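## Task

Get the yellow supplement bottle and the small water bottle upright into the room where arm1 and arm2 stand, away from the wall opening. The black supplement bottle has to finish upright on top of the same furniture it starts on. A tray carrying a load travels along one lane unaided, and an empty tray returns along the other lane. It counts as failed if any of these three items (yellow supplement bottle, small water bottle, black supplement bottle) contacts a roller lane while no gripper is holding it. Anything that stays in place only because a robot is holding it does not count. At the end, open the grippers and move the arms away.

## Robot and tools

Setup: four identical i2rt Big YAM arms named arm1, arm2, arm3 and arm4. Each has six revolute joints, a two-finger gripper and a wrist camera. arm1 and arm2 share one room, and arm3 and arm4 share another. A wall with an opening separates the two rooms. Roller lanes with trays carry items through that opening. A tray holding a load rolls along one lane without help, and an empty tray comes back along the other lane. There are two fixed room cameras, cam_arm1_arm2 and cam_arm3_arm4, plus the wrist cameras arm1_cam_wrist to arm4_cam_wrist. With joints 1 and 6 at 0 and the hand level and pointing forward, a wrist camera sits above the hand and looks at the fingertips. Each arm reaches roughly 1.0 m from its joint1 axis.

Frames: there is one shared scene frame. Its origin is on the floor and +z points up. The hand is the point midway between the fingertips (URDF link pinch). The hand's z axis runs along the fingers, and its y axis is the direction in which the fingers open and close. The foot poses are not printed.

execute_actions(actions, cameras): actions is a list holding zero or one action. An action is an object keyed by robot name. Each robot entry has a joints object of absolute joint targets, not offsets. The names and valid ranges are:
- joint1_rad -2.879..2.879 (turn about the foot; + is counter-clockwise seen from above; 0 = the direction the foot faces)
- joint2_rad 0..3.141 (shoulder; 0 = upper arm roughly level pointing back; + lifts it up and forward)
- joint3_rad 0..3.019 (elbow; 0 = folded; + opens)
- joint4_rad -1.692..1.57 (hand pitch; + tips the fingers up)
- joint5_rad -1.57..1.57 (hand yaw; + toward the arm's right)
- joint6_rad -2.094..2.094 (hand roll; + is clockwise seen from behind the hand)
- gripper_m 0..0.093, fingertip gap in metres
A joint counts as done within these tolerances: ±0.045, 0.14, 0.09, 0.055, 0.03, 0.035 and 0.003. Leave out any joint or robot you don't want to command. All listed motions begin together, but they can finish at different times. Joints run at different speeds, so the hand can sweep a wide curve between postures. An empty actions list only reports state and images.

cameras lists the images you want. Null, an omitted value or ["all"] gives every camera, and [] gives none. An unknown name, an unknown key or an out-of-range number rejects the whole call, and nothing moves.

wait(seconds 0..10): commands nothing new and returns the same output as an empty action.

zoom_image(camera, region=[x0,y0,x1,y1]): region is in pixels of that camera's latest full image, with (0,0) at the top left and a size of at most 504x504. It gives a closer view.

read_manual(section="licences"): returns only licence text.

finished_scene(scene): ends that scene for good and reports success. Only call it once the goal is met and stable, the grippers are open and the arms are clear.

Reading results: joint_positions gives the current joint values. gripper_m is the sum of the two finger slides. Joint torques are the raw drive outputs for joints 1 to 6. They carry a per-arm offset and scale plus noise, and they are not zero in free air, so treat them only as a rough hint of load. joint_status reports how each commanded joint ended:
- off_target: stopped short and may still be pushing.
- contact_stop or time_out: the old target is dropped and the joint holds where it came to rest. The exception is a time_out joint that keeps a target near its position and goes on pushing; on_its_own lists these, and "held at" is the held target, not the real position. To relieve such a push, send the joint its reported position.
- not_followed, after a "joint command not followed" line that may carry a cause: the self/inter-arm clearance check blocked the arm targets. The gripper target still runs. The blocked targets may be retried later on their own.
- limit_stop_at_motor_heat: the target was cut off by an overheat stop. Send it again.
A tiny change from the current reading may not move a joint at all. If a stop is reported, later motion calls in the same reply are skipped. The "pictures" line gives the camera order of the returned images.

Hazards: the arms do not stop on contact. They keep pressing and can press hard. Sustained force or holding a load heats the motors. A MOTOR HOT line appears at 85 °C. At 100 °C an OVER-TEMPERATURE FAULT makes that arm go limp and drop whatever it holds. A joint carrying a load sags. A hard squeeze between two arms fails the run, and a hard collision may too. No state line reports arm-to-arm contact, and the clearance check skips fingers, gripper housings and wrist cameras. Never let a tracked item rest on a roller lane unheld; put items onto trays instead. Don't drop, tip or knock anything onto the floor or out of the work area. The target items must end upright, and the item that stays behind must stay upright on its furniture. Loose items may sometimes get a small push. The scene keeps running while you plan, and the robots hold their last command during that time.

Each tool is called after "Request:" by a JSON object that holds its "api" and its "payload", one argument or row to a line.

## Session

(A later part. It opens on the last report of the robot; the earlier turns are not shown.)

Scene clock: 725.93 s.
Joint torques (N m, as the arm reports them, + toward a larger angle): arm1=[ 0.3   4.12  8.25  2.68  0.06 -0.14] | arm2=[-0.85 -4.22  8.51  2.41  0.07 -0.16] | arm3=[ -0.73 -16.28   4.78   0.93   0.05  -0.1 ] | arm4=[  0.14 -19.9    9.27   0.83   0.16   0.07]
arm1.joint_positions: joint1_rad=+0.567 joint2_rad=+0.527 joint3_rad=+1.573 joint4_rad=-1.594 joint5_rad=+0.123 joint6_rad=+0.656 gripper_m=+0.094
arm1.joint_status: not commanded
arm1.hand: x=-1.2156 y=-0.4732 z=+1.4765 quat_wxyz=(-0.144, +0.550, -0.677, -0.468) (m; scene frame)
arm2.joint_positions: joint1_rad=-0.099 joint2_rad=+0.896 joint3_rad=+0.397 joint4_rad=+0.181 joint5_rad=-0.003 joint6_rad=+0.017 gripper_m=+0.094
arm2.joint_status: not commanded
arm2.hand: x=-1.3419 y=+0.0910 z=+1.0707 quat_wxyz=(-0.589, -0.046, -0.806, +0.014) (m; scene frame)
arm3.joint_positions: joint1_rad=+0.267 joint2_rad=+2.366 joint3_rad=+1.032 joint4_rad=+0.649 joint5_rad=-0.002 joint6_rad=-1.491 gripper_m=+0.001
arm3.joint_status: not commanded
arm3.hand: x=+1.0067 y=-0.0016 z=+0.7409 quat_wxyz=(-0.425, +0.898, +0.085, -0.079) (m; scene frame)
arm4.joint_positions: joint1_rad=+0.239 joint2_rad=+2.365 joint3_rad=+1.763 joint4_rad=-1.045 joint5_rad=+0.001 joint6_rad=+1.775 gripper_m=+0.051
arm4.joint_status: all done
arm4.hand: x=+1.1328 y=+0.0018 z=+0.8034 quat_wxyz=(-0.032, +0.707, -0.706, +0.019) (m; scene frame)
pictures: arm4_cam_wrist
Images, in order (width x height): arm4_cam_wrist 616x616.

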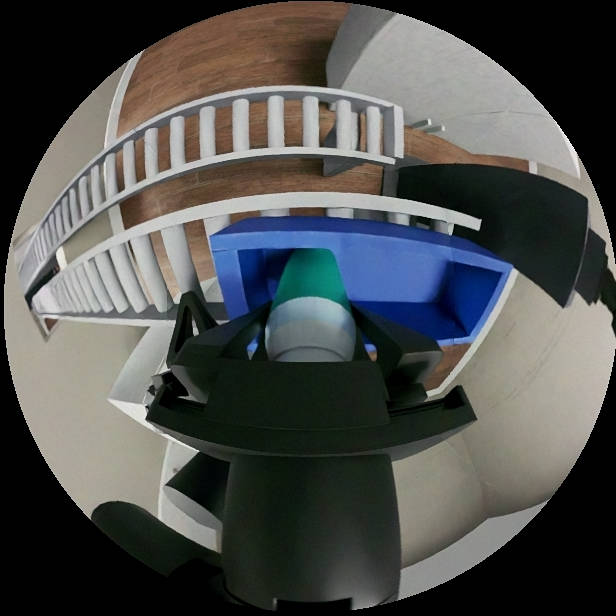

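Request:
{"api": "execute_actions", "payload": {
  "actions": [
    {"arm4": {"joints": {"joint2_rad": 2.41}}}
  ],
  "cameras": []
}}

Scene clock: 734.43 s.
Joint torques (N m, as the arm reports them, + toward a larger angle): arm1=[ 0.44  4.04  8.27  2.65  0.06 -0.13] | arm2=[-0.92 -4.26  8.41  2.4   0.01 -0.17] | arm3=[ -0.55 -15.94   4.63   1.01   0.04  -0.08] | arm4=[  0.15 -19.13   8.74   0.54   0.1    0.05]
arm1.joint_positions: joint1_rad=+0.567 joint2_rad=+0.527 joint3_rad=+1.573 joint4_rad=-1.594 joint5_rad=+0.123 joint6_rad=+0.656 gripper_m=+0.094
arm1.joint_status: not commanded
arm1.hand: x=-1.2156 y=-0.4732 z=+1.4765 quat_wxyz=(-0.144, +0.550, -0.677, -0.468) (m; scene frame)
arm2.joint_positions: joint1_rad=-0.099 joint2_rad=+0.896 joint3_rad=+0.397 joint4_rad=+0.181 joint5_rad=-0.003 joint6_rad=+0.017 gripper_m=+0.094
arm2.joint_status: not commanded
arm2.hand: x=-1.3419 y=+0.0910 z=+1.0707 quat_wxyz=(-0.589, -0.046, -0.806, +0.014) (m; scene frame)
arm3.joint_positions: joint1_rad=+0.267 joint2_rad=+2.366 joint3_rad=+1.032 joint4_rad=+0.649 joint5_rad=-0.002 joint6_rad=-1.491 gripper_m=+0.001
arm3.joint_status: not commanded
arm3.hand: x=+1.0067 y=-0.0016 z=+0.7409 quat_wxyz=(-0.425, +0.898, +0.085, -0.079) (m; scene frame)
arm4.joint_positions: joint1_rad=+0.239 joint2_rad=+2.396 joint3_rad=+1.766 joint4_rad=-1.042 joint5_rad=+0.001 joint6_rad=+1.775 gripper_m=+0.051
arm4.joint_status: all done
arm4.hand: x=+1.1383 y=+0.0030 z=+0.7854 quat_wxyz=(-0.042, +0.706, -0.706, +0.025) (m; scene frame)
pictures: none
No camera images: the call's "cameras" was empty. Leave "cameras" out to get every camera's image.

Request:
{"api": "execute_actions", "payload": {
  "actions": [],
  "cameras": ["arm4_cam_wrist", "cam_arm3_arm4", "arm3_cam_wrist"]
}}

Scene clock: 737.60 s.
Joint torques (N m, as the arm reports them, + toward a larger angle): arm1=[ 0.39  4.11  8.24  2.68  0.06 -0.14] | arm2=[-0.73 -4.59  8.38  2.37 -0.02 -0.13] | arm3=[ -0.97 -15.89   4.71   0.83   0.04  -0.12] | arm4=[ -0.13 -19.53   8.72   0.65   0.13   0.1 ]
arm1.joint_positions: joint1_rad=+0.567 joint2_rad=+0.527 joint3_rad=+1.573 joint4_rad=-1.594 joint5_rad=+0.123 joint6_rad=+0.656 gripper_m=+0.094
arm1.joint_status: not commanded
arm1.hand: x=-1.2156 y=-0.4732 z=+1.4765 quat_wxyz=(-0.144, +0.550, -0.677, -0.468) (m; scene frame)
arm2.joint_positions: joint1_rad=-0.099 joint2_rad=+0.896 joint3_rad=+0.397 joint4_rad=+0.181 joint5_rad=-0.003 joint6_rad=+0.017 gripper_m=+0.094
arm2.joint_status: not commanded
arm2.hand: x=-1.3419 y=+0.0910 z=+1.0707 quat_wxyz=(-0.589, -0.046, -0.806, +0.014) (m; scene frame)
arm3.joint_positions: joint1_rad=+0.267 joint2_rad=+2.366 joint3_rad=+1.032 joint4_rad=+0.649 joint5_rad=-0.002 joint6_rad=-1.491 gripper_m=+0.001
arm3.joint_status: not commanded
arm3.hand: x=+1.0067 y=-0.0016 z=+0.7409 quat_wxyz=(-0.425, +0.898, +0.085, -0.079) (m; scene frame)
arm4.joint_positions: joint1_rad=+0.239 joint2_rad=+2.396 joint3_rad=+1.766 joint4_rad=-1.042 joint5_rad=+0.001 joint6_rad=+1.775 gripper_m=+0.051
arm4.joint_status: all done
arm4.hand: x=+1.1383 y=+0.0030 z=+0.7854 quat_wxyz=(-0.042, +0.706, -0.706, +0.025) (m; scene frame)
pictures: arm3_cam_wrist, arm4_cam_wrist, cam_arm3_arm4
Images, in order (width x height): arm3_cam_wrist 616x616, arm4_cam_wrist 616x616, cam_arm3_arm4 504x504.

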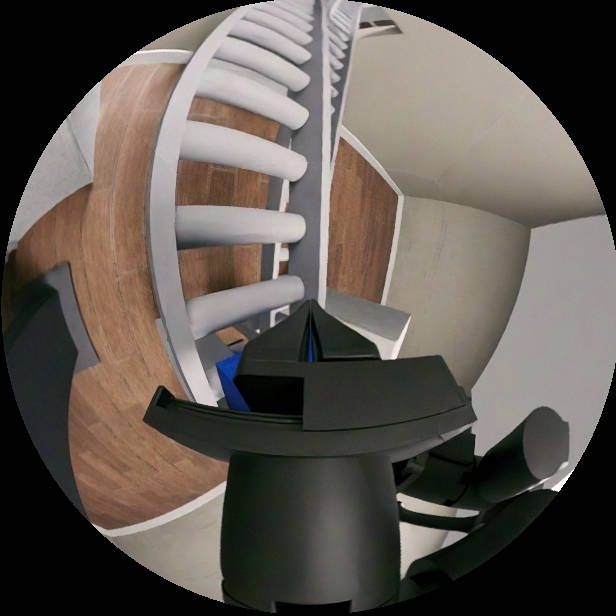

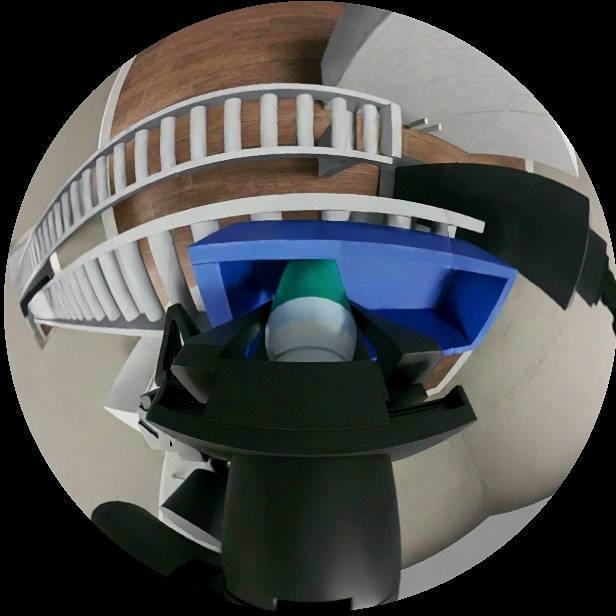

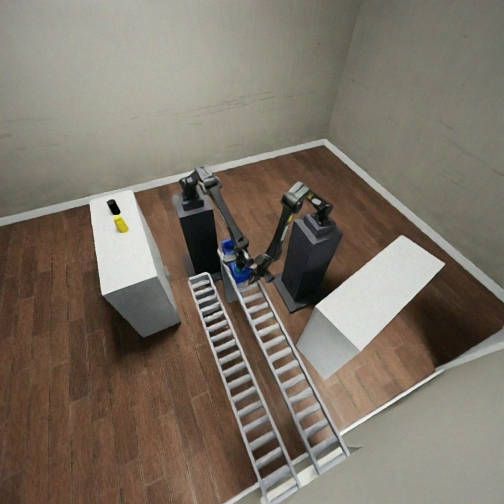

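Request:
{"api": "zoom_image", "payload": {
  "camera": "cam_arm3_arm4",
  "region": [210, 225, 290, 300]
}}

Region (210, 225, 290, 300) of cam_arm3_arm4's 504x504 image, scaled by 6.300, with more detail than that image has; it fills the top 472 rows of this view, and the rest is white.

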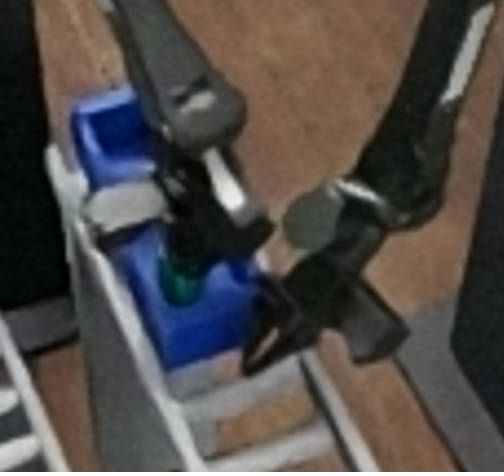

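Request:
{"api": "execute_actions", "payload": {
  "actions": [
    {"arm4": {"joints": {"joint2_rad": 2.435}}}
  ],
  "cameras": []
}}

Scene clock: 746.63 s.
Joint torques (N m, as the arm reports them, + toward a larger angle): arm1=[ 0.29  4.04  8.24  2.66  0.06 -0.13] | arm2=[-0.58 -4.37  8.52  2.18  0.02 -0.15] | arm3=[ -0.23 -15.62   4.51   1.11   0.07  -0.08] | arm4=[  1.29 -17.68   8.82   0.66   0.13   0.02]
arm1.joint_positions: joint1_rad=+0.567 joint2_rad=+0.527 joint3_rad=+1.573 joint4_rad=-1.594 joint5_rad=+0.123 joint6_rad=+0.656 gripper_m=+0.094
arm1.joint_status: not commanded
arm1.hand: x=-1.2156 y=-0.4732 z=+1.4765 quat_wxyz=(-0.144, +0.550, -0.677, -0.468) (m; scene frame)
arm2.joint_positions: joint1_rad=-0.099 joint2_rad=+0.896 joint3_rad=+0.397 joint4_rad=+0.181 joint5_rad=-0.003 joint6_rad=+0.017 gripper_m=+0.094
arm2.joint_status: not commanded
arm2.hand: x=-1.3419 y=+0.0910 z=+1.0707 quat_wxyz=(-0.589, -0.046, -0.806, +0.014) (m; scene frame)
arm3.joint_positions: joint1_rad=+0.267 joint2_rad=+2.366 joint3_rad=+1.032 joint4_rad=+0.649 joint5_rad=-0.002 joint6_rad=-1.491 gripper_m=+0.001
arm3.joint_status: not commanded
arm3.hand: x=+1.0067 y=-0.0016 z=+0.7409 quat_wxyz=(-0.425, +0.898, +0.085, -0.079) (m; scene frame)
arm4.joint_positions: joint1_rad=+0.239 joint2_rad=+2.398 joint3_rad=+1.768 joint4_rad=-1.042 joint5_rad=+0.001 joint6_rad=+1.775 gripper_m=+0.051
arm4.joint_status: all done
arm4.hand: x=+1.1382 y=+0.0030 z=+0.7845 quat_wxyz=(-0.042, +0.706, -0.706, +0.026) (m; scene frame)
pictures: none
No camera images: the call's "cameras" was empty. Leave "cameras" out to get every camera's image.

Request:
{"api": "execute_actions", "payload": {
  "actions": [
    {"arm4": {"joints": {"joint2_rad": 2.39, "joint3_rad": 1.775, "gripper_m": 0.07}}}
  ],
  "cameras": ["arm4_cam_wrist"]
}}

Scene clock: 751.23 s.
Joint torques (N m, as the arm reports them, + toward a larger angle): arm1=[ 0.33  4.    8.25  2.64  0.06 -0.15] | arm2=[-0.44 -4.1   8.29  2.31  0.07 -0.15] | arm3=[ -1.27 -15.63   4.82   0.87   0.03  -0.09] | arm4=[  0.58 -20.61   7.26   0.57   0.11   0.05]
arm1.joint_positions: joint1_rad=+0.567 joint2_rad=+0.527 joint3_rad=+1.573 joint4_rad=-1.594 joint5_rad=+0.123 joint6_rad=+0.656 gripper_m=+0.094
arm1.joint_status: not commanded
arm1.hand: x=-1.2156 y=-0.4732 z=+1.4765 quat_wxyz=(-0.144, +0.550, -0.677, -0.468) (m; scene frame)
arm2.joint_positions: joint1_rad=-0.099 joint2_rad=+0.896 joint3_rad=+0.397 joint4_rad=+0.181 joint5_rad=-0.003 joint6_rad=+0.017 gripper_m=+0.094
arm2.joint_status: not commanded
arm2.hand: x=-1.3419 y=+0.0910 z=+1.0707 quat_wxyz=(-0.589, -0.046, -0.806, +0.014) (m; scene frame)
arm3.joint_positions: joint1_rad=+0.267 joint2_rad=+2.366 joint3_rad=+1.032 joint4_rad=+0.649 joint5_rad=-0.002 joint6_rad=-1.491 gripper_m=+0.001
arm3.joint_status: not commanded
arm3.hand: x=+1.0065 y=-0.0017 z=+0.7409 quat_wxyz=(-0.425, +0.898, +0.085, -0.079) (m; scene frame)
arm4.joint_positions: joint1_rad=+0.239 joint2_rad=+2.397 joint3_rad=+1.768 joint4_rad=-1.042 joint5_rad=+0.001 joint6_rad=+1.775 gripper_m=+0.070
arm4.joint_status: all done
arm4.hand: x=+1.1379 y=+0.0029 z=+0.7852 quat_wxyz=(-0.042, +0.706, -0.706, +0.025) (m; scene frame)
pictures: arm4_cam_wrist
Images, in order (width x height): arm4_cam_wrist 616x616.

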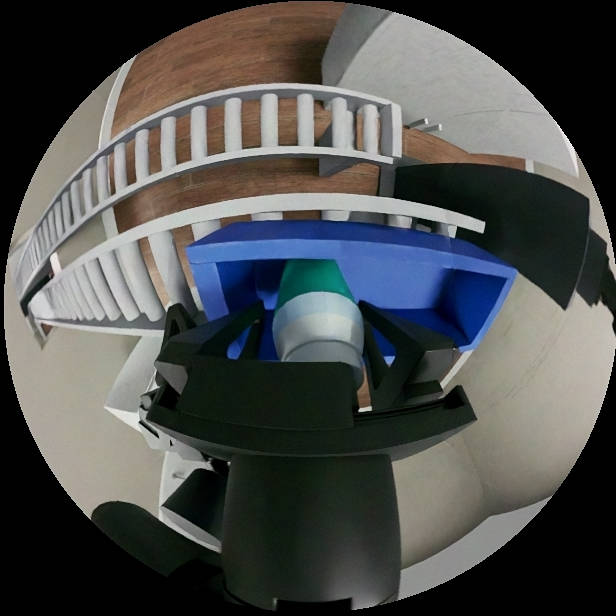

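Request:
{"api": "execute_actions", "payload": {
  "actions": [
    {"arm4": {"joints": {"joint2_rad": 2.25, "joint4_rad": -1.21, "gripper_m": 0.074}}}
  ],
  "cameras": ["arm4_cam_wrist"]
}}

Scene clock: 763.57 s.
Joint torques (N m, as the arm reports them, + toward a larger angle): arm1=[ 0.25  3.99  8.26  2.65  0.06 -0.13] | arm2=[-0.91 -4.39  8.38  2.26  0.03 -0.17] | arm3=[ -0.64 -15.68   4.4    0.8    0.07  -0.07] | arm4=[  0.19 -16.93   7.9   -0.19   0.15   0.11]
arm1.joint_positions: joint1_rad=+0.567 joint2_rad=+0.527 joint3_rad=+1.573 joint4_rad=-1.594 joint5_rad=+0.123 joint6_rad=+0.656 gripper_m=+0.094
arm1.joint_status: not commanded
arm1.hand: x=-1.2156 y=-0.4732 z=+1.4765 quat_wxyz=(-0.144, +0.550, -0.677, -0.468) (m; scene frame)
arm2.joint_positions: joint1_rad=-0.099 joint2_rad=+0.896 joint3_rad=+0.397 joint4_rad=+0.181 joint5_rad=-0.003 joint6_rad=+0.017 gripper_m=+0.094
arm2.joint_status: not commanded
arm2.hand: x=-1.3419 y=+0.0910 z=+1.0707 quat_wxyz=(-0.589, -0.046, -0.806, +0.014) (m; scene frame)
arm3.joint_positions: joint1_rad=+0.268 joint2_rad=+2.366 joint3_rad=+1.032 joint4_rad=+0.649 joint5_rad=-0.002 joint6_rad=-1.491 gripper_m=+0.001
arm3.joint_status: not commanded
arm3.hand: x=+1.0063 y=-0.0017 z=+0.7409 quat_wxyz=(-0.425, +0.898, +0.085, -0.079) (m; scene frame)
arm4.joint_positions: joint1_rad=+0.239 joint2_rad=+2.229 joint3_rad=+1.766 joint4_rad=-1.193 joint5_rad=+0.001 joint6_rad=+1.775 gripper_m=+0.074
arm4.joint_status: all done
arm4.hand: x=+1.1406 y=+0.0032 z=+0.8901 quat_wxyz=(-0.036, +0.706, -0.707, +0.021) (m; scene frame)
pictures: arm4_cam_wrist
Images, in order (width x height): arm4_cam_wrist 616x616.

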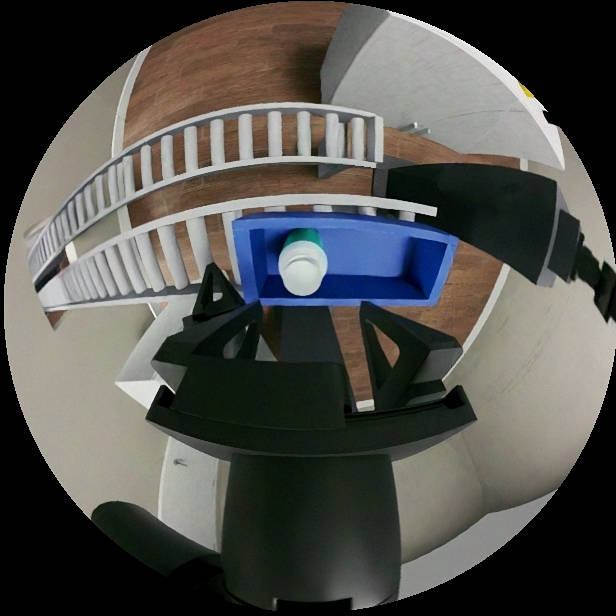

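Request:
{"api": "execute_actions", "payload": {
  "actions": [
    {"arm4": {"joints": {"joint1_rad": -1.54, "joint2_rad": 1.855, "joint3_rad": 1.285, "joint4_rad": -0.985, "joint6_rad": 0.0, "gripper_m": 0.092}}}
  ],
  "cameras": ["arm4_cam_wrist", "cam_arm3_arm4"]
}}

Scene clock: 779.53 s.
Joint torques (N m, as the arm reports them, + toward a larger angle): arm1=[ 0.3   4.15  8.23  2.65  0.06 -0.14] | arm2=[-0.01 -4.49  8.52  2.37  0.03 -0.19] | arm3=[ -0.5  -15.94   4.68   0.85   0.04  -0.07] | arm4=[  0.47 -14.15   6.85   0.71   0.01  -0.16]
arm1.joint_positions: joint1_rad=+0.567 joint2_rad=+0.527 joint3_rad=+1.573 joint4_rad=-1.594 joint5_rad=+0.123 joint6_rad=+0.656 gripper_m=+0.094
arm1.joint_status: not commanded
arm1.hand: x=-1.2156 y=-0.4732 z=+1.4765 quat_wxyz=(-0.144, +0.550, -0.677, -0.468) (m; scene frame)
arm2.joint_positions: joint1_rad=-0.099 joint2_rad=+0.896 joint3_rad=+0.397 joint4_rad=+0.181 joint5_rad=-0.003 joint6_rad=+0.017 gripper_m=+0.094
arm2.joint_status: not commanded
arm2.hand: x=-1.3419 y=+0.0910 z=+1.0707 quat_wxyz=(-0.589, -0.046, -0.806, +0.014) (m; scene frame)
arm3.joint_positions: joint1_rad=+0.268 joint2_rad=+2.366 joint3_rad=+1.032 joint4_rad=+0.649 joint5_rad=-0.002 joint6_rad=-1.491 gripper_m=+0.001
arm3.joint_status: not commanded
arm3.hand: x=+1.0063 y=-0.0017 z=+0.7409 quat_wxyz=(-0.425, +0.898, +0.085, -0.079) (m; scene frame)
arm4.joint_positions: joint1_rad=-1.546 joint2_rad=+1.851 joint3_rad=+1.288 joint4_rad=-0.992 joint5_rad=+0.001 joint6_rad=+0.011 gripper_m=+0.092
arm4.joint_status: all done
arm4.hand: x=+1.7609 y=+0.6488 z=+0.9428 quat_wxyz=(-0.006, +0.700, -0.714, -0.007) (m; scene frame)
pictures: arm4_cam_wrist, cam_arm3_arm4
Images, in order (width x height): arm4_cam_wrist 616x616, cam_arm3_arm4 504x504.

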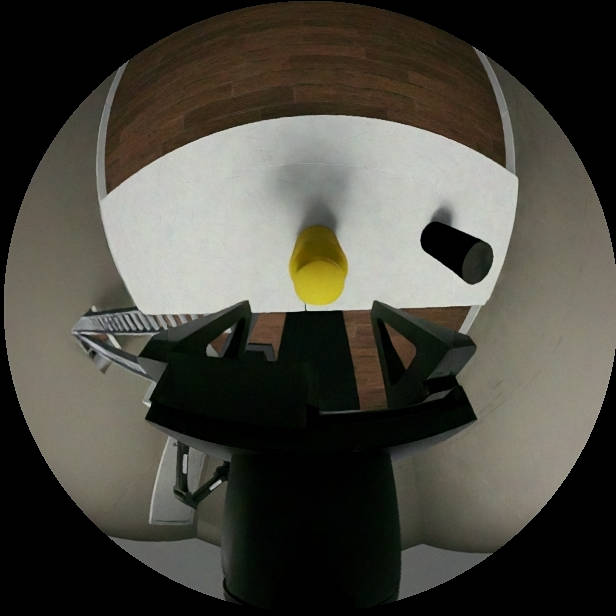

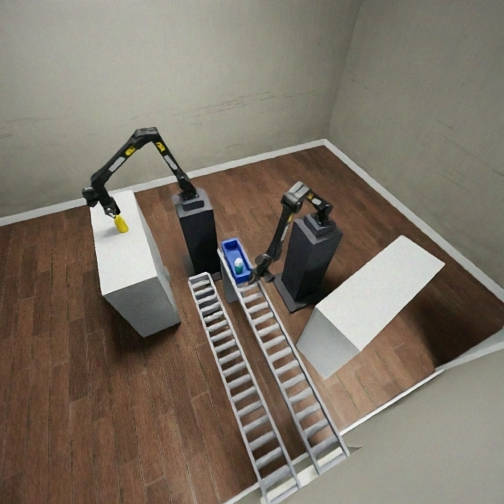

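Request:
{"api": "zoom_image", "payload": {
  "camera": "arm4_cam_wrist",
  "region": [235, 200, 395, 330]
}}

Region (235, 200, 395, 330) of arm4_cam_wrist's 616x616 image, scaled by 3.150, with more detail than that image has; it fills the top 410 rows of this view, and the rest is white.

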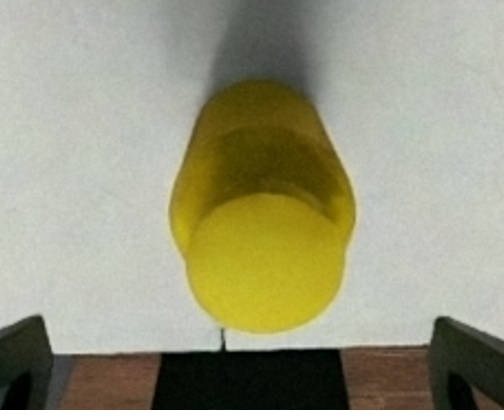

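Request:
{"api": "execute_actions", "payload": {
  "actions": [
    {"arm4": {"joints": {"joint1_rad": -1.565, "joint2_rad": 2.04, "joint3_rad": 1.228, "joint4_rad": -0.75}}}
  ],
  "cameras": ["arm4_cam_wrist"]
}}

Scene clock: 797.83 s.
Joint torques (N m, as the arm reports them, + toward a larger angle): arm1=[ 0.33  4.09  8.24  2.65  0.05 -0.14] | arm2=[-0.46 -3.88  8.54  2.38  0.02 -0.19] | arm3=[ -0.62 -15.63   4.77   0.89   0.04  -0.07] | arm4=[ -0.58 -14.33   5.97   0.94   0.07  -0.11]
arm1.joint_positions: joint1_rad=+0.567 joint2_rad=+0.527 joint3_rad=+1.573 joint4_rad=-1.594 joint5_rad=+0.123 joint6_rad=+0.656 gripper_m=+0.094
arm1.joint_status: not commanded
arm1.hand: x=-1.2156 y=-0.4732 z=+1.4765 quat_wxyz=(-0.144, +0.550, -0.677, -0.468) (m; scene frame)
arm2.joint_positions: joint1_rad=-0.099 joint2_rad=+0.896 joint3_rad=+0.397 joint4_rad=+0.181 joint5_rad=-0.003 joint6_rad=+0.017 gripper_m=+0.094
arm2.joint_status: not commanded
arm2.hand: x=-1.3419 y=+0.0910 z=+1.0707 quat_wxyz=(-0.589, -0.046, -0.806, +0.014) (m; scene frame)
arm3.joint_positions: joint1_rad=+0.268 joint2_rad=+2.366 joint3_rad=+1.032 joint4_rad=+0.649 joint5_rad=-0.002 joint6_rad=-1.491 gripper_m=+0.001
arm3.joint_status: not commanded
arm3.hand: x=+1.0063 y=-0.0017 z=+0.7409 quat_wxyz=(-0.425, +0.898, +0.085, -0.079) (m; scene frame)
arm4.joint_positions: joint1_rad=-1.562 joint2_rad=+2.027 joint3_rad=+1.229 joint4_rad=-0.766 joint5_rad=+0.000 joint6_rad=+0.011 gripper_m=+0.092
arm4.joint_status: all done
arm4.hand: x=+1.7687 y=+0.6478 z=+0.8378 quat_wxyz=(-0.002, +0.694, -0.720, -0.004) (m; scene frame)
pictures: arm4_cam_wrist
Images, in order (width x height): arm4_cam_wrist 616x616.

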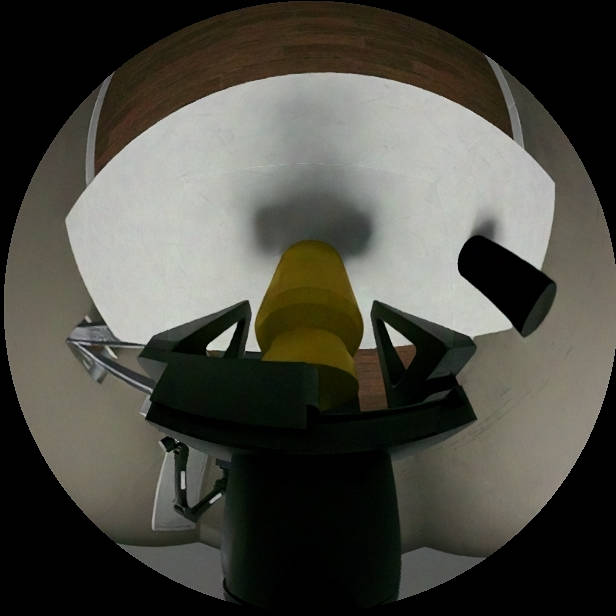

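Request:
{"api": "execute_actions", "payload": {
  "actions": [
    {"arm4": {"joints": {"gripper_m": 0.0}}}
  ],
  "cameras": ["arm4_cam_wrist"]
}}

Scene clock: 800.63 s.
Joint torques (N m, as the arm reports them, + toward a larger angle): arm1=[ 0.34  4.06  8.28  2.64  0.06 -0.13] | arm2=[ 0.11 -3.95  8.56  2.24  0.   -0.14] | arm3=[ -0.18 -16.53   4.86   1.     0.05  -0.1 ] | arm4=[ -0.11 -13.75   6.02   1.03   0.08  -0.16]
arm1.joint_positions: joint1_rad=+0.567 joint2_rad=+0.527 joint3_rad=+1.573 joint4_rad=-1.594 joint5_rad=+0.123 joint6_rad=+0.656 gripper_m=+0.094
arm1.joint_status: not commanded
arm1.hand: x=-1.2156 y=-0.4732 z=+1.4765 quat_wxyz=(-0.144, +0.550, -0.677, -0.468) (m; scene frame)
arm2.joint_positions: joint1_rad=-0.099 joint2_rad=+0.896 joint3_rad=+0.397 joint4_rad=+0.181 joint5_rad=-0.003 joint6_rad=+0.017 gripper_m=+0.094
arm2.joint_status: not commanded
arm2.hand: x=-1.3419 y=+0.0910 z=+1.0707 quat_wxyz=(-0.589, -0.046, -0.806, +0.014) (m; scene frame)
arm3.joint_positions: joint1_rad=+0.268 joint2_rad=+2.366 joint3_rad=+1.032 joint4_rad=+0.649 joint5_rad=-0.002 joint6_rad=-1.491 gripper_m=+0.001
arm3.joint_status: not commanded
arm3.hand: x=+1.0063 y=-0.0017 z=+0.7409 quat_wxyz=(-0.425, +0.898, +0.085, -0.079) (m; scene frame)
arm4.joint_positions: joint1_rad=-1.562 joint2_rad=+2.027 joint3_rad=+1.229 joint4_rad=-0.766 joint5_rad=+0.000 joint6_rad=+0.010 gripper_m=+0.065
arm4.joint_status: gripper_m off_target (ended at +0.065, target +0.000)
arm4.hand: x=+1.7687 y=+0.6478 z=+0.8378 quat_wxyz=(-0.002, +0.695, -0.719, -0.004) (m; scene frame)
pictures: arm4_cam_wrist
Images, in order (width x height): arm4_cam_wrist 616x616.

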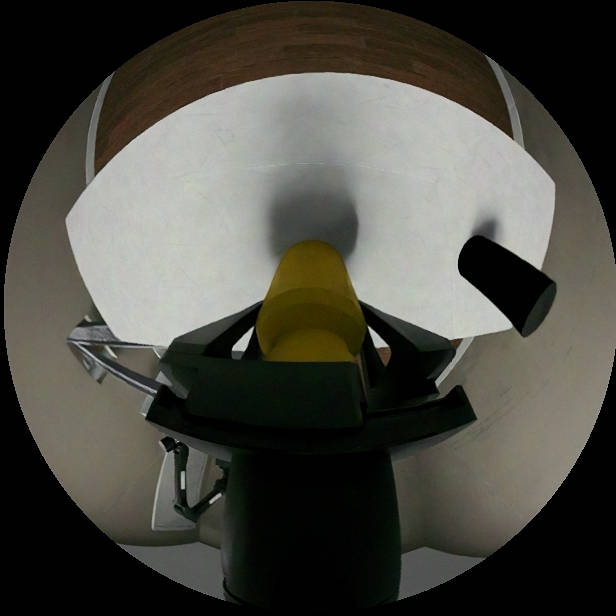

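Request:
{"api": "execute_actions", "payload": {
  "actions": [
    {"arm4": {"joints": {"joint1_rad": 0.285, "joint2_rad": 1.92, "joint3_rad": 1.39, "joint4_rad": -1.085, "joint6_rad": 1.828}}}
  ],
  "cameras": ["arm4_cam_wrist", "cam_arm3_arm4"]
}}

Scene clock: 815.73 s.
Joint torques (N m, as the arm reports them, + toward a larger angle): arm1=[ 0.34  4.04  8.27  2.65  0.06 -0.14] | arm2=[-1.11 -4.01  8.34  2.21  0.02 -0.14] | arm3=[ -0.38 -16.03   4.61   1.03   0.08  -0.14] | arm4=[ -0.49 -15.07   7.51  -0.26   0.27   0.14]
arm1.joint_positions: joint1_rad=+0.567 joint2_rad=+0.527 joint3_rad=+1.573 joint4_rad=-1.594 joint5_rad=+0.123 joint6_rad=+0.656 gripper_m=+0.094
arm1.joint_status: not commanded
arm1.hand: x=-1.2156 y=-0.4732 z=+1.4765 quat_wxyz=(-0.144, +0.550, -0.677, -0.468) (m; scene frame)
arm2.joint_positions: joint1_rad=-0.099 joint2_rad=+0.896 joint3_rad=+0.397 joint4_rad=+0.181 joint5_rad=-0.003 joint6_rad=+0.017 gripper_m=+0.094
arm2.joint_status: not commanded
arm2.hand: x=-1.3419 y=+0.0910 z=+1.0707 quat_wxyz=(-0.589, -0.046, -0.806, +0.014) (m; scene frame)
arm3.joint_positions: joint1_rad=+0.268 joint2_rad=+2.366 joint3_rad=+1.032 joint4_rad=+0.649 joint5_rad=-0.002 joint6_rad=-1.491 gripper_m=+0.001
arm3.joint_status: not commanded
arm3.hand: x=+1.0063 y=-0.0017 z=+0.7409 quat_wxyz=(-0.425, +0.898, +0.085, -0.079) (m; scene frame)
arm4.joint_positions: joint1_rad=+0.289 joint2_rad=+1.921 joint3_rad=+1.385 joint4_rad=-1.068 joint5_rad=-0.002 joint6_rad=+1.817 gripper_m=+0.065
arm4.joint_status: all done
arm4.hand: x=+1.2375 y=-0.0051 z=+0.9390 quat_wxyz=(-0.014, +0.710, -0.704, +0.007) (m; scene frame)
pictures: arm4_cam_wrist, cam_arm3_arm4
Images, in order (width x height): arm4_cam_wrist 616x616, cam_arm3_arm4 504x504.

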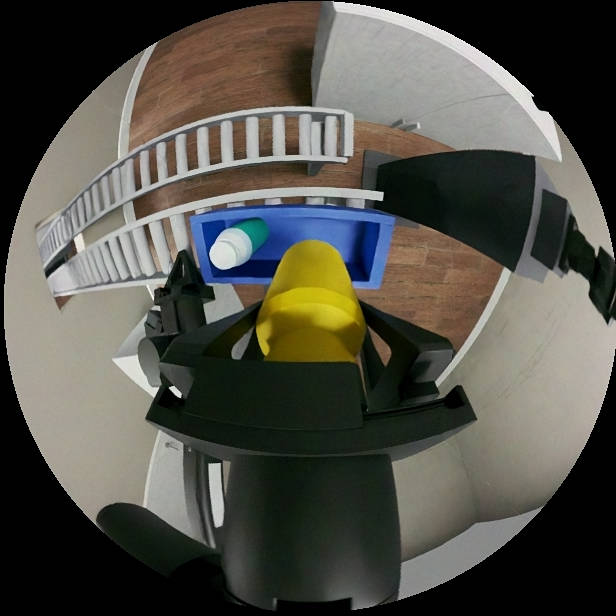

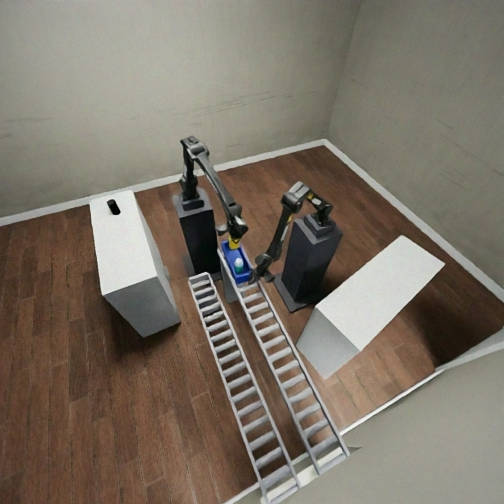

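Request:
{"api": "zoom_image", "payload": {
  "camera": "arm4_cam_wrist",
  "region": [180, 180, 410, 320]
}}

Region (180, 180, 410, 320) of arm4_cam_wrist's 616x616 image, scaled by 2.191, with more detail than that image has; it fills the top 307 rows of this view, and the rest is white.

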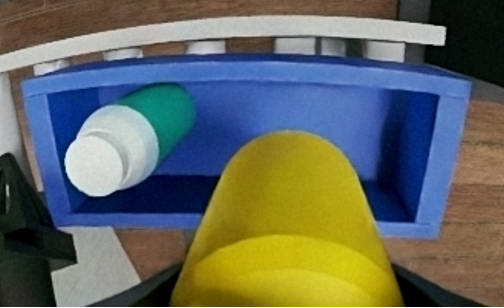

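Request:
{"api": "execute_actions", "payload": {
  "actions": [
    {"arm4": {"joints": {"joint2_rad": 2.165, "joint3_rad": 1.34, "joint4_rad": -0.775}}}
  ],
  "cameras": ["arm4_cam_wrist"]
}}

Scene clock: 832.57 s.
Joint torques (N m, as the arm reports them, + toward a larger angle): arm1=[ 0.33  4.08  8.28  2.66  0.06 -0.14] | arm2=[-0.86 -3.73  8.48  2.39  0.03 -0.18] | arm3=[ -0.34 -15.67   4.74   0.92   0.07  -0.08] | arm4=[ -0.97 -18.15   6.42   0.7    0.16   0.1 ]
arm1.joint_positions: joint1_rad=+0.567 joint2_rad=+0.527 joint3_rad=+1.573 joint4_rad=-1.594 joint5_rad=+0.123 joint6_rad=+0.656 gripper_m=+0.094
arm1.joint_status: not commanded
arm1.hand: x=-1.2156 y=-0.4732 z=+1.4765 quat_wxyz=(-0.144, +0.550, -0.677, -0.468) (m; scene frame)
arm2.joint_positions: joint1_rad=-0.099 joint2_rad=+0.896 joint3_rad=+0.397 joint4_rad=+0.181 joint5_rad=-0.003 joint6_rad=+0.017 gripper_m=+0.094
arm2.joint_status: not commanded
arm2.hand: x=-1.3419 y=+0.0910 z=+1.0707 quat_wxyz=(-0.589, -0.046, -0.806, +0.014) (m; scene frame)
arm3.joint_positions: joint1_rad=+0.268 joint2_rad=+2.366 joint3_rad=+1.032 joint4_rad=+0.649 joint5_rad=-0.002 joint6_rad=-1.491 gripper_m=+0.001
arm3.joint_status: not commanded
arm3.hand: x=+1.0062 y=-0.0017 z=+0.7409 quat_wxyz=(-0.425, +0.898, +0.085, -0.080) (m; scene frame)
arm4.joint_positions: joint1_rad=+0.289 joint2_rad=+2.180 joint3_rad=+1.325 joint4_rad=-0.789 joint5_rad=+0.001 joint6_rad=+1.818 gripper_m=+0.065
arm4.joint_status: all done
arm4.hand: x=+1.2453 y=-0.0020 z=+0.7857 quat_wxyz=(-0.032, +0.709, -0.704, +0.017) (m; scene frame)
pictures: arm4_cam_wrist
Images, in order (width x height): arm4_cam_wrist 616x616.

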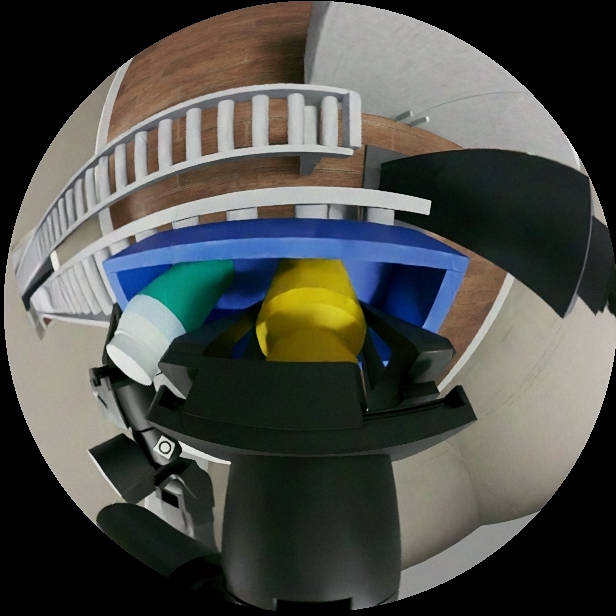

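Request:
{"api": "execute_actions", "payload": {
  "actions": [
    {"arm4": {"joints": {"joint2_rad": 2.22, "joint4_rad": -0.745}}}
  ],
  "cameras": []
}}

Scene clock: 836.57 s.
Joint torques (N m, as the arm reports them, + toward a larger angle): arm1=[ 0.33  4.03  8.27  2.62  0.07 -0.14] | arm2=[-0.57 -4.66  8.63  2.26 -0.01 -0.13] | arm3=[ -0.6  -15.81   4.65   0.94   0.04  -0.12] | arm4=[ -0.2  -14.63   6.31   0.94   0.12   0.08]
arm1.joint_positions: joint1_rad=+0.567 joint2_rad=+0.527 joint3_rad=+1.573 joint4_rad=-1.594 joint5_rad=+0.123 joint6_rad=+0.656 gripper_m=+0.094
arm1.joint_status: not commanded
arm1.hand: x=-1.2156 y=-0.4732 z=+1.4765 quat_wxyz=(-0.144, +0.550, -0.677, -0.468) (m; scene frame)
arm2.joint_positions: joint1_rad=-0.099 joint2_rad=+0.896 joint3_rad=+0.397 joint4_rad=+0.181 joint5_rad=-0.003 joint6_rad=+0.017 gripper_m=+0.094
arm2.joint_status: not commanded
arm2.hand: x=-1.3419 y=+0.0910 z=+1.0707 quat_wxyz=(-0.589, -0.046, -0.806, +0.014) (m; scene frame)
arm3.joint_positions: joint1_rad=+0.268 joint2_rad=+2.366 joint3_rad=+1.032 joint4_rad=+0.649 joint5_rad=-0.002 joint6_rad=-1.491 gripper_m=+0.001
arm3.joint_status: not commanded
arm3.hand: x=+1.0062 y=-0.0017 z=+0.7409 quat_wxyz=(-0.425, +0.898, +0.085, -0.080) (m; scene frame)
arm4.joint_positions: joint1_rad=+0.289 joint2_rad=+2.198 joint3_rad=+1.326 joint4_rad=-0.758 joint5_rad=+0.001 joint6_rad=+1.819 gripper_m=+0.065
arm4.joint_status: all done
arm4.hand: x=+1.2420 y=-0.0026 z=+0.7765 quat_wxyz=(-0.025, +0.709, -0.705, +0.013) (m; scene frame)
pictures: none
No camera images: the call's "cameras" was empty. Leave "cameras" out to get every camera's image.

Request:
{"api": "execute_actions", "payload": {
  "actions": [
    {"arm4": {"joints": {"joint2_rad": 2.195, "gripper_m": 0.083}}}
  ],
  "cameras": ["arm4_cam_wrist"]
}}

Scene clock: 840.60 s.
Joint torques (N m, as the arm reports them, + toward a larger angle): arm1=[ 0.43  4.07  8.25  2.65  0.06 -0.13] | arm2=[-0.26 -4.93  8.58  2.3   0.   -0.11] | arm3=[ -0.09 -16.47   4.49   0.89   0.09  -0.12] | arm4=[  0.3  -16.86   6.33   0.63   0.08   0.04]
arm1.joint_positions: joint1_rad=+0.567 joint2_rad=+0.527 joint3_rad=+1.573 joint4_rad=-1.594 joint5_rad=+0.123 joint6_rad=+0.656 gripper_m=+0.094
arm1.joint_status: not commanded
arm1.hand: x=-1.2156 y=-0.4732 z=+1.4765 quat_wxyz=(-0.144, +0.550, -0.677, -0.468) (m; scene frame)
arm2.joint_positions: joint1_rad=-0.099 joint2_rad=+0.896 joint3_rad=+0.397 joint4_rad=+0.181 joint5_rad=-0.003 joint6_rad=+0.017 gripper_m=+0.094
arm2.joint_status: not commanded
arm2.hand: x=-1.3419 y=+0.0910 z=+1.0707 quat_wxyz=(-0.589, -0.046, -0.806, +0.014) (m; scene frame)
arm3.joint_positions: joint1_rad=+0.268 joint2_rad=+2.366 joint3_rad=+1.032 joint4_rad=+0.649 joint5_rad=-0.002 joint6_rad=-1.491 gripper_m=+0.001
arm3.joint_status: not commanded
arm3.hand: x=+1.0062 y=-0.0017 z=+0.7409 quat_wxyz=(-0.425, +0.898, +0.085, -0.080) (m; scene frame)
arm4.joint_positions: joint1_rad=+0.289 joint2_rad=+2.197 joint3_rad=+1.326 joint4_rad=-0.758 joint5_rad=+0.001 joint6_rad=+1.819 gripper_m=+0.083
arm4.joint_status: all done
arm4.hand: x=+1.2419 y=-0.0026 z=+0.7767 quat_wxyz=(-0.025, +0.709, -0.705, +0.013) (m; scene frame)
pictures: arm4_cam_wrist
Images, in order (width x height): arm4_cam_wrist 616x616.

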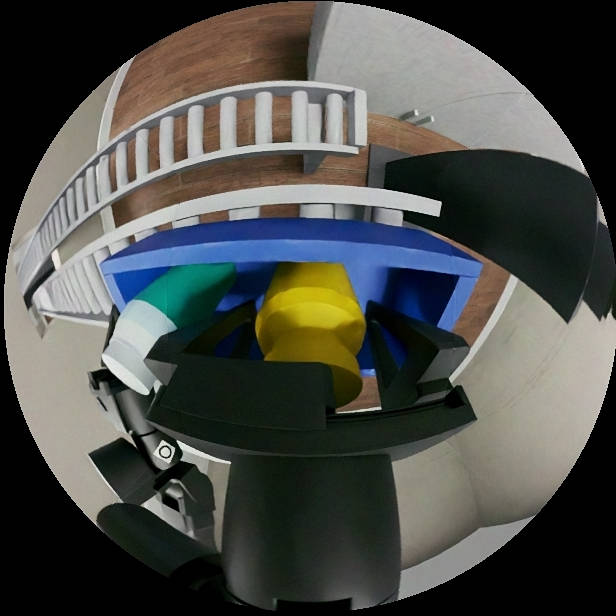

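Request:
{"api": "execute_actions", "payload": {
  "actions": []
}}

Scene clock: 868.90 s.
Joint torques (N m, as the arm reports them, + toward a larger angle): arm1=[ 0.44  4.08  8.2   2.67  0.06 -0.13] | arm2=[-0.34 -4.44  8.49  2.17  0.05 -0.16] | arm3=[ -0.37 -16.44   4.7    0.93   0.06  -0.05] | arm4=[  0.07 -16.52   6.25   0.88   0.11   0.03]
arm1.joint_positions: joint1_rad=+0.567 joint2_rad=+0.527 joint3_rad=+1.573 joint4_rad=-1.594 joint5_rad=+0.123 joint6_rad=+0.656 gripper_m=+0.094
arm1.joint_status: not commanded
arm1.hand: x=-1.2156 y=-0.4732 z=+1.4765 quat_wxyz=(-0.144, +0.550, -0.677, -0.468) (m; scene frame)
arm2.joint_positions: joint1_rad=-0.099 joint2_rad=+0.896 joint3_rad=+0.397 joint4_rad=+0.181 joint5_rad=-0.003 joint6_rad=+0.017 gripper_m=+0.094
arm2.joint_status: not commanded
arm2.hand: x=-1.3419 y=+0.0910 z=+1.0707 quat_wxyz=(-0.589, -0.046, -0.806, +0.014) (m; scene frame)
arm3.joint_positions: joint1_rad=+0.268 joint2_rad=+2.366 joint3_rad=+1.032 joint4_rad=+0.649 joint5_rad=-0.002 joint6_rad=-1.491 gripper_m=+0.001
arm3.joint_status: not commanded
arm3.hand: x=+1.0062 y=-0.0017 z=+0.7409 quat_wxyz=(-0.425, +0.898, +0.085, -0.080) (m; scene frame)
arm4.joint_positions: joint1_rad=+0.289 joint2_rad=+2.197 joint3_rad=+1.326 joint4_rad=-0.758 joint5_rad=+0.001 joint6_rad=+1.819 gripper_m=+0.083
arm4.joint_status: all done
arm4.hand: x=+1.2419 y=-0.0026 z=+0.7767 quat_wxyz=(-0.025, +0.709, -0.705, +0.013) (m; scene frame)
pictures: arm1_cam_wrist, arm2_cam_wrist, arm3_cam_wrist, arm4_cam_wrist, cam_arm1_arm2, cam_arm3_arm4
Images, in order (width x height): arm1_cam_wrist 616x616, arm2_cam_wrist 616x616, arm3_cam_wrist 616x616, arm4_cam_wrist 616x616, cam_arm1_arm2 504x504, cam_arm3_arm4 504x504.

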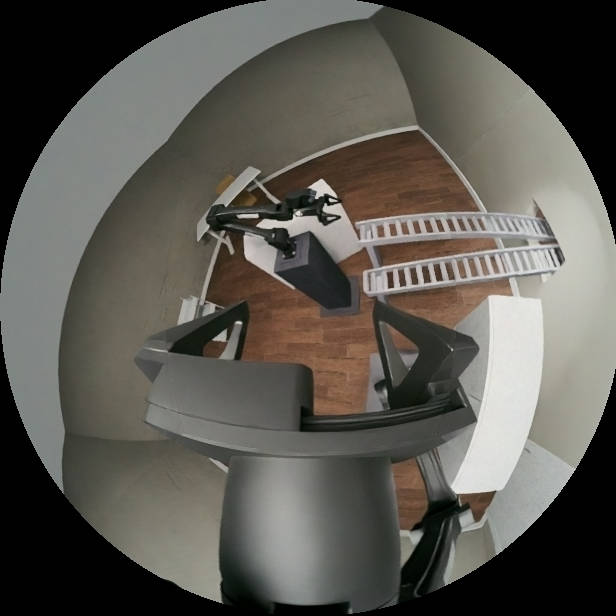

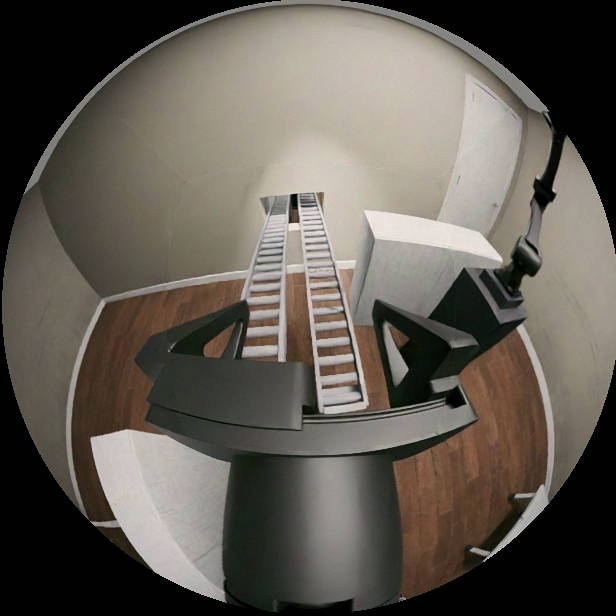

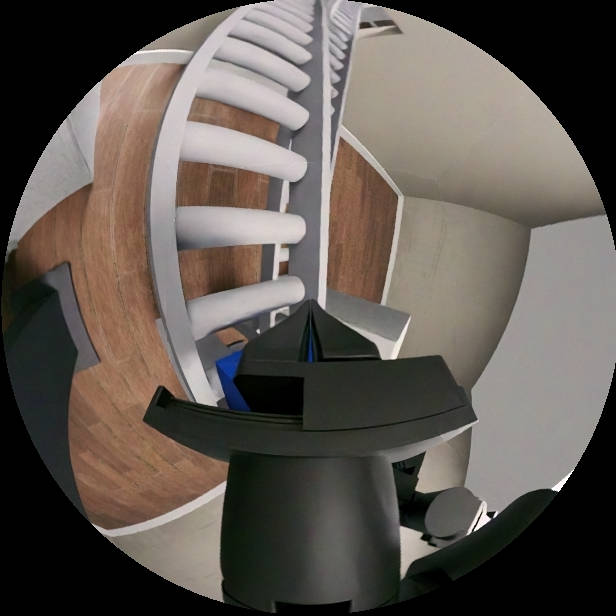

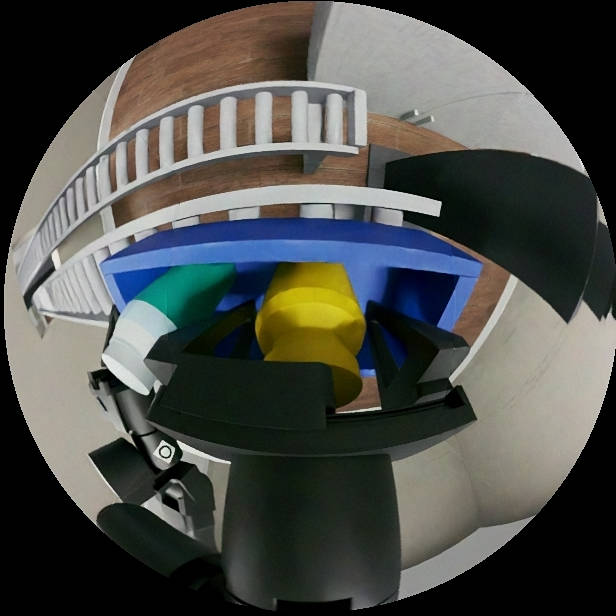

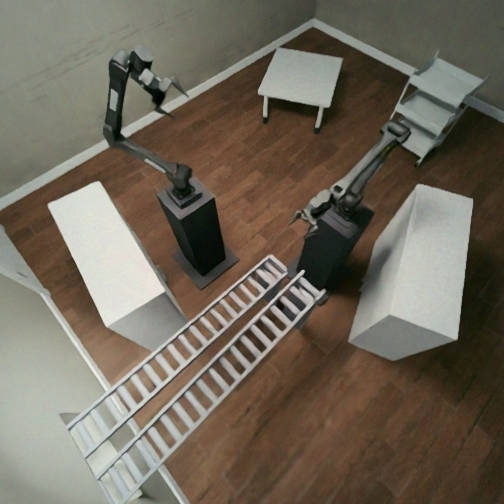

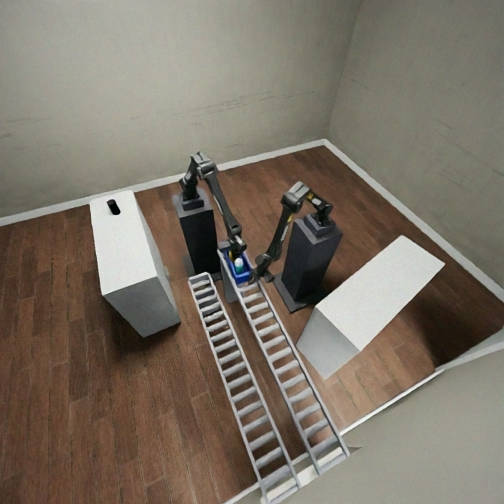

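Request:
{"api": "execute_actions", "payload": {
  "actions": [
    {"arm4": {"joints": {"joint2_rad": 2.03, "joint4_rad": -0.935}}}
  ],
  "cameras": ["arm4_cam_wrist", "cam_arm3_arm4"]
}}

Scene clock: 884.73 s.
Joint torques (N m, as the arm reports them, + toward a larger angle): arm1=[ 0.26  4.11  8.3   2.64  0.06 -0.14] | arm2=[-0.99 -4.04  8.31  2.19  0.04 -0.11] | arm3=[ -0.64 -16.02   4.57   0.83   0.07  -0.09] | arm4=[ -0.32 -14.17   7.4   -0.14   0.14   0.01]
arm1.joint_positions: joint1_rad=+0.567 joint2_rad=+0.527 joint3_rad=+1.573 joint4_rad=-1.594 joint5_rad=+0.123 joint6_rad=+0.656 gripper_m=+0.094
arm1.joint_status: not commanded
arm1.hand: x=-1.2156 y=-0.4732 z=+1.4765 quat_wxyz=(-0.144, +0.550, -0.677, -0.468) (m; scene frame)
arm2.joint_positions: joint1_rad=-0.099 joint2_rad=+0.896 joint3_rad=+0.397 joint4_rad=+0.181 joint5_rad=-0.003 joint6_rad=+0.017 gripper_m=+0.094
arm2.joint_status: not commanded
arm2.hand: x=-1.3419 y=+0.0910 z=+1.0707 quat_wxyz=(-0.589, -0.046, -0.806, +0.014) (m; scene frame)
arm3.joint_positions: joint1_rad=+0.268 joint2_rad=+2.366 joint3_rad=+1.032 joint4_rad=+0.649 joint5_rad=-0.002 joint6_rad=-1.491 gripper_m=+0.001
arm3.joint_status: not commanded
arm3.hand: x=+1.0062 y=-0.0017 z=+0.7409 quat_wxyz=(-0.425, +0.898, +0.085, -0.080) (m; scene frame)
arm4.joint_positions: joint1_rad=+0.289 joint2_rad=+2.012 joint3_rad=+1.326 joint4_rad=-0.918 joint5_rad=+0.001 joint6_rad=+1.819 gripper_m=+0.083
arm4.joint_status: all done
arm4.hand: x=+1.2403 y=-0.0033 z=+0.8733 quat_wxyz=(-0.014, +0.709, -0.705, +0.006) (m; scene frame)
pictures: arm4_cam_wrist, cam_arm3_arm4
Images, in order (width x height): arm4_cam_wrist 616x616, cam_arm3_arm4 504x504.

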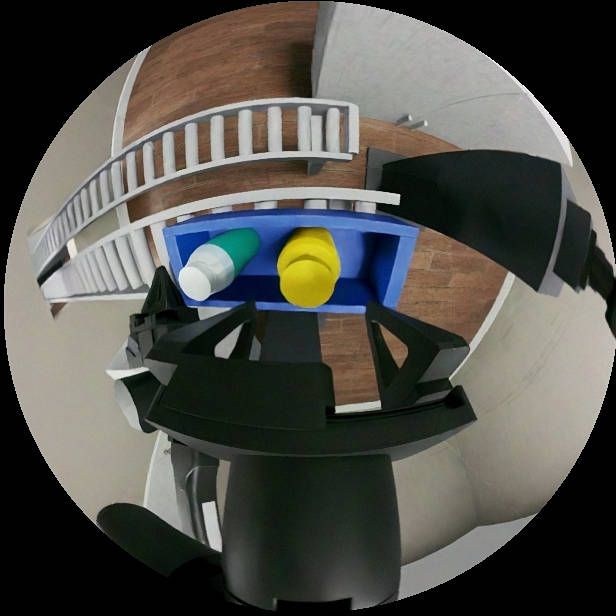

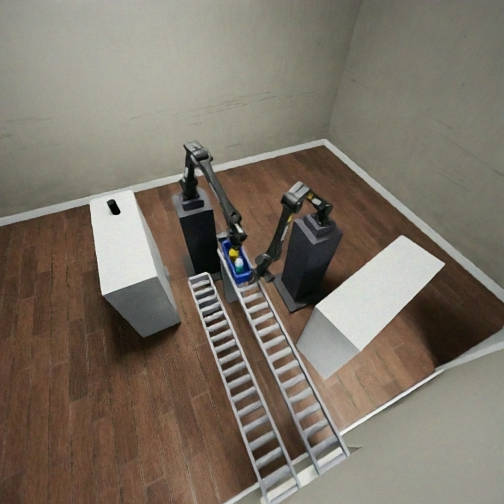

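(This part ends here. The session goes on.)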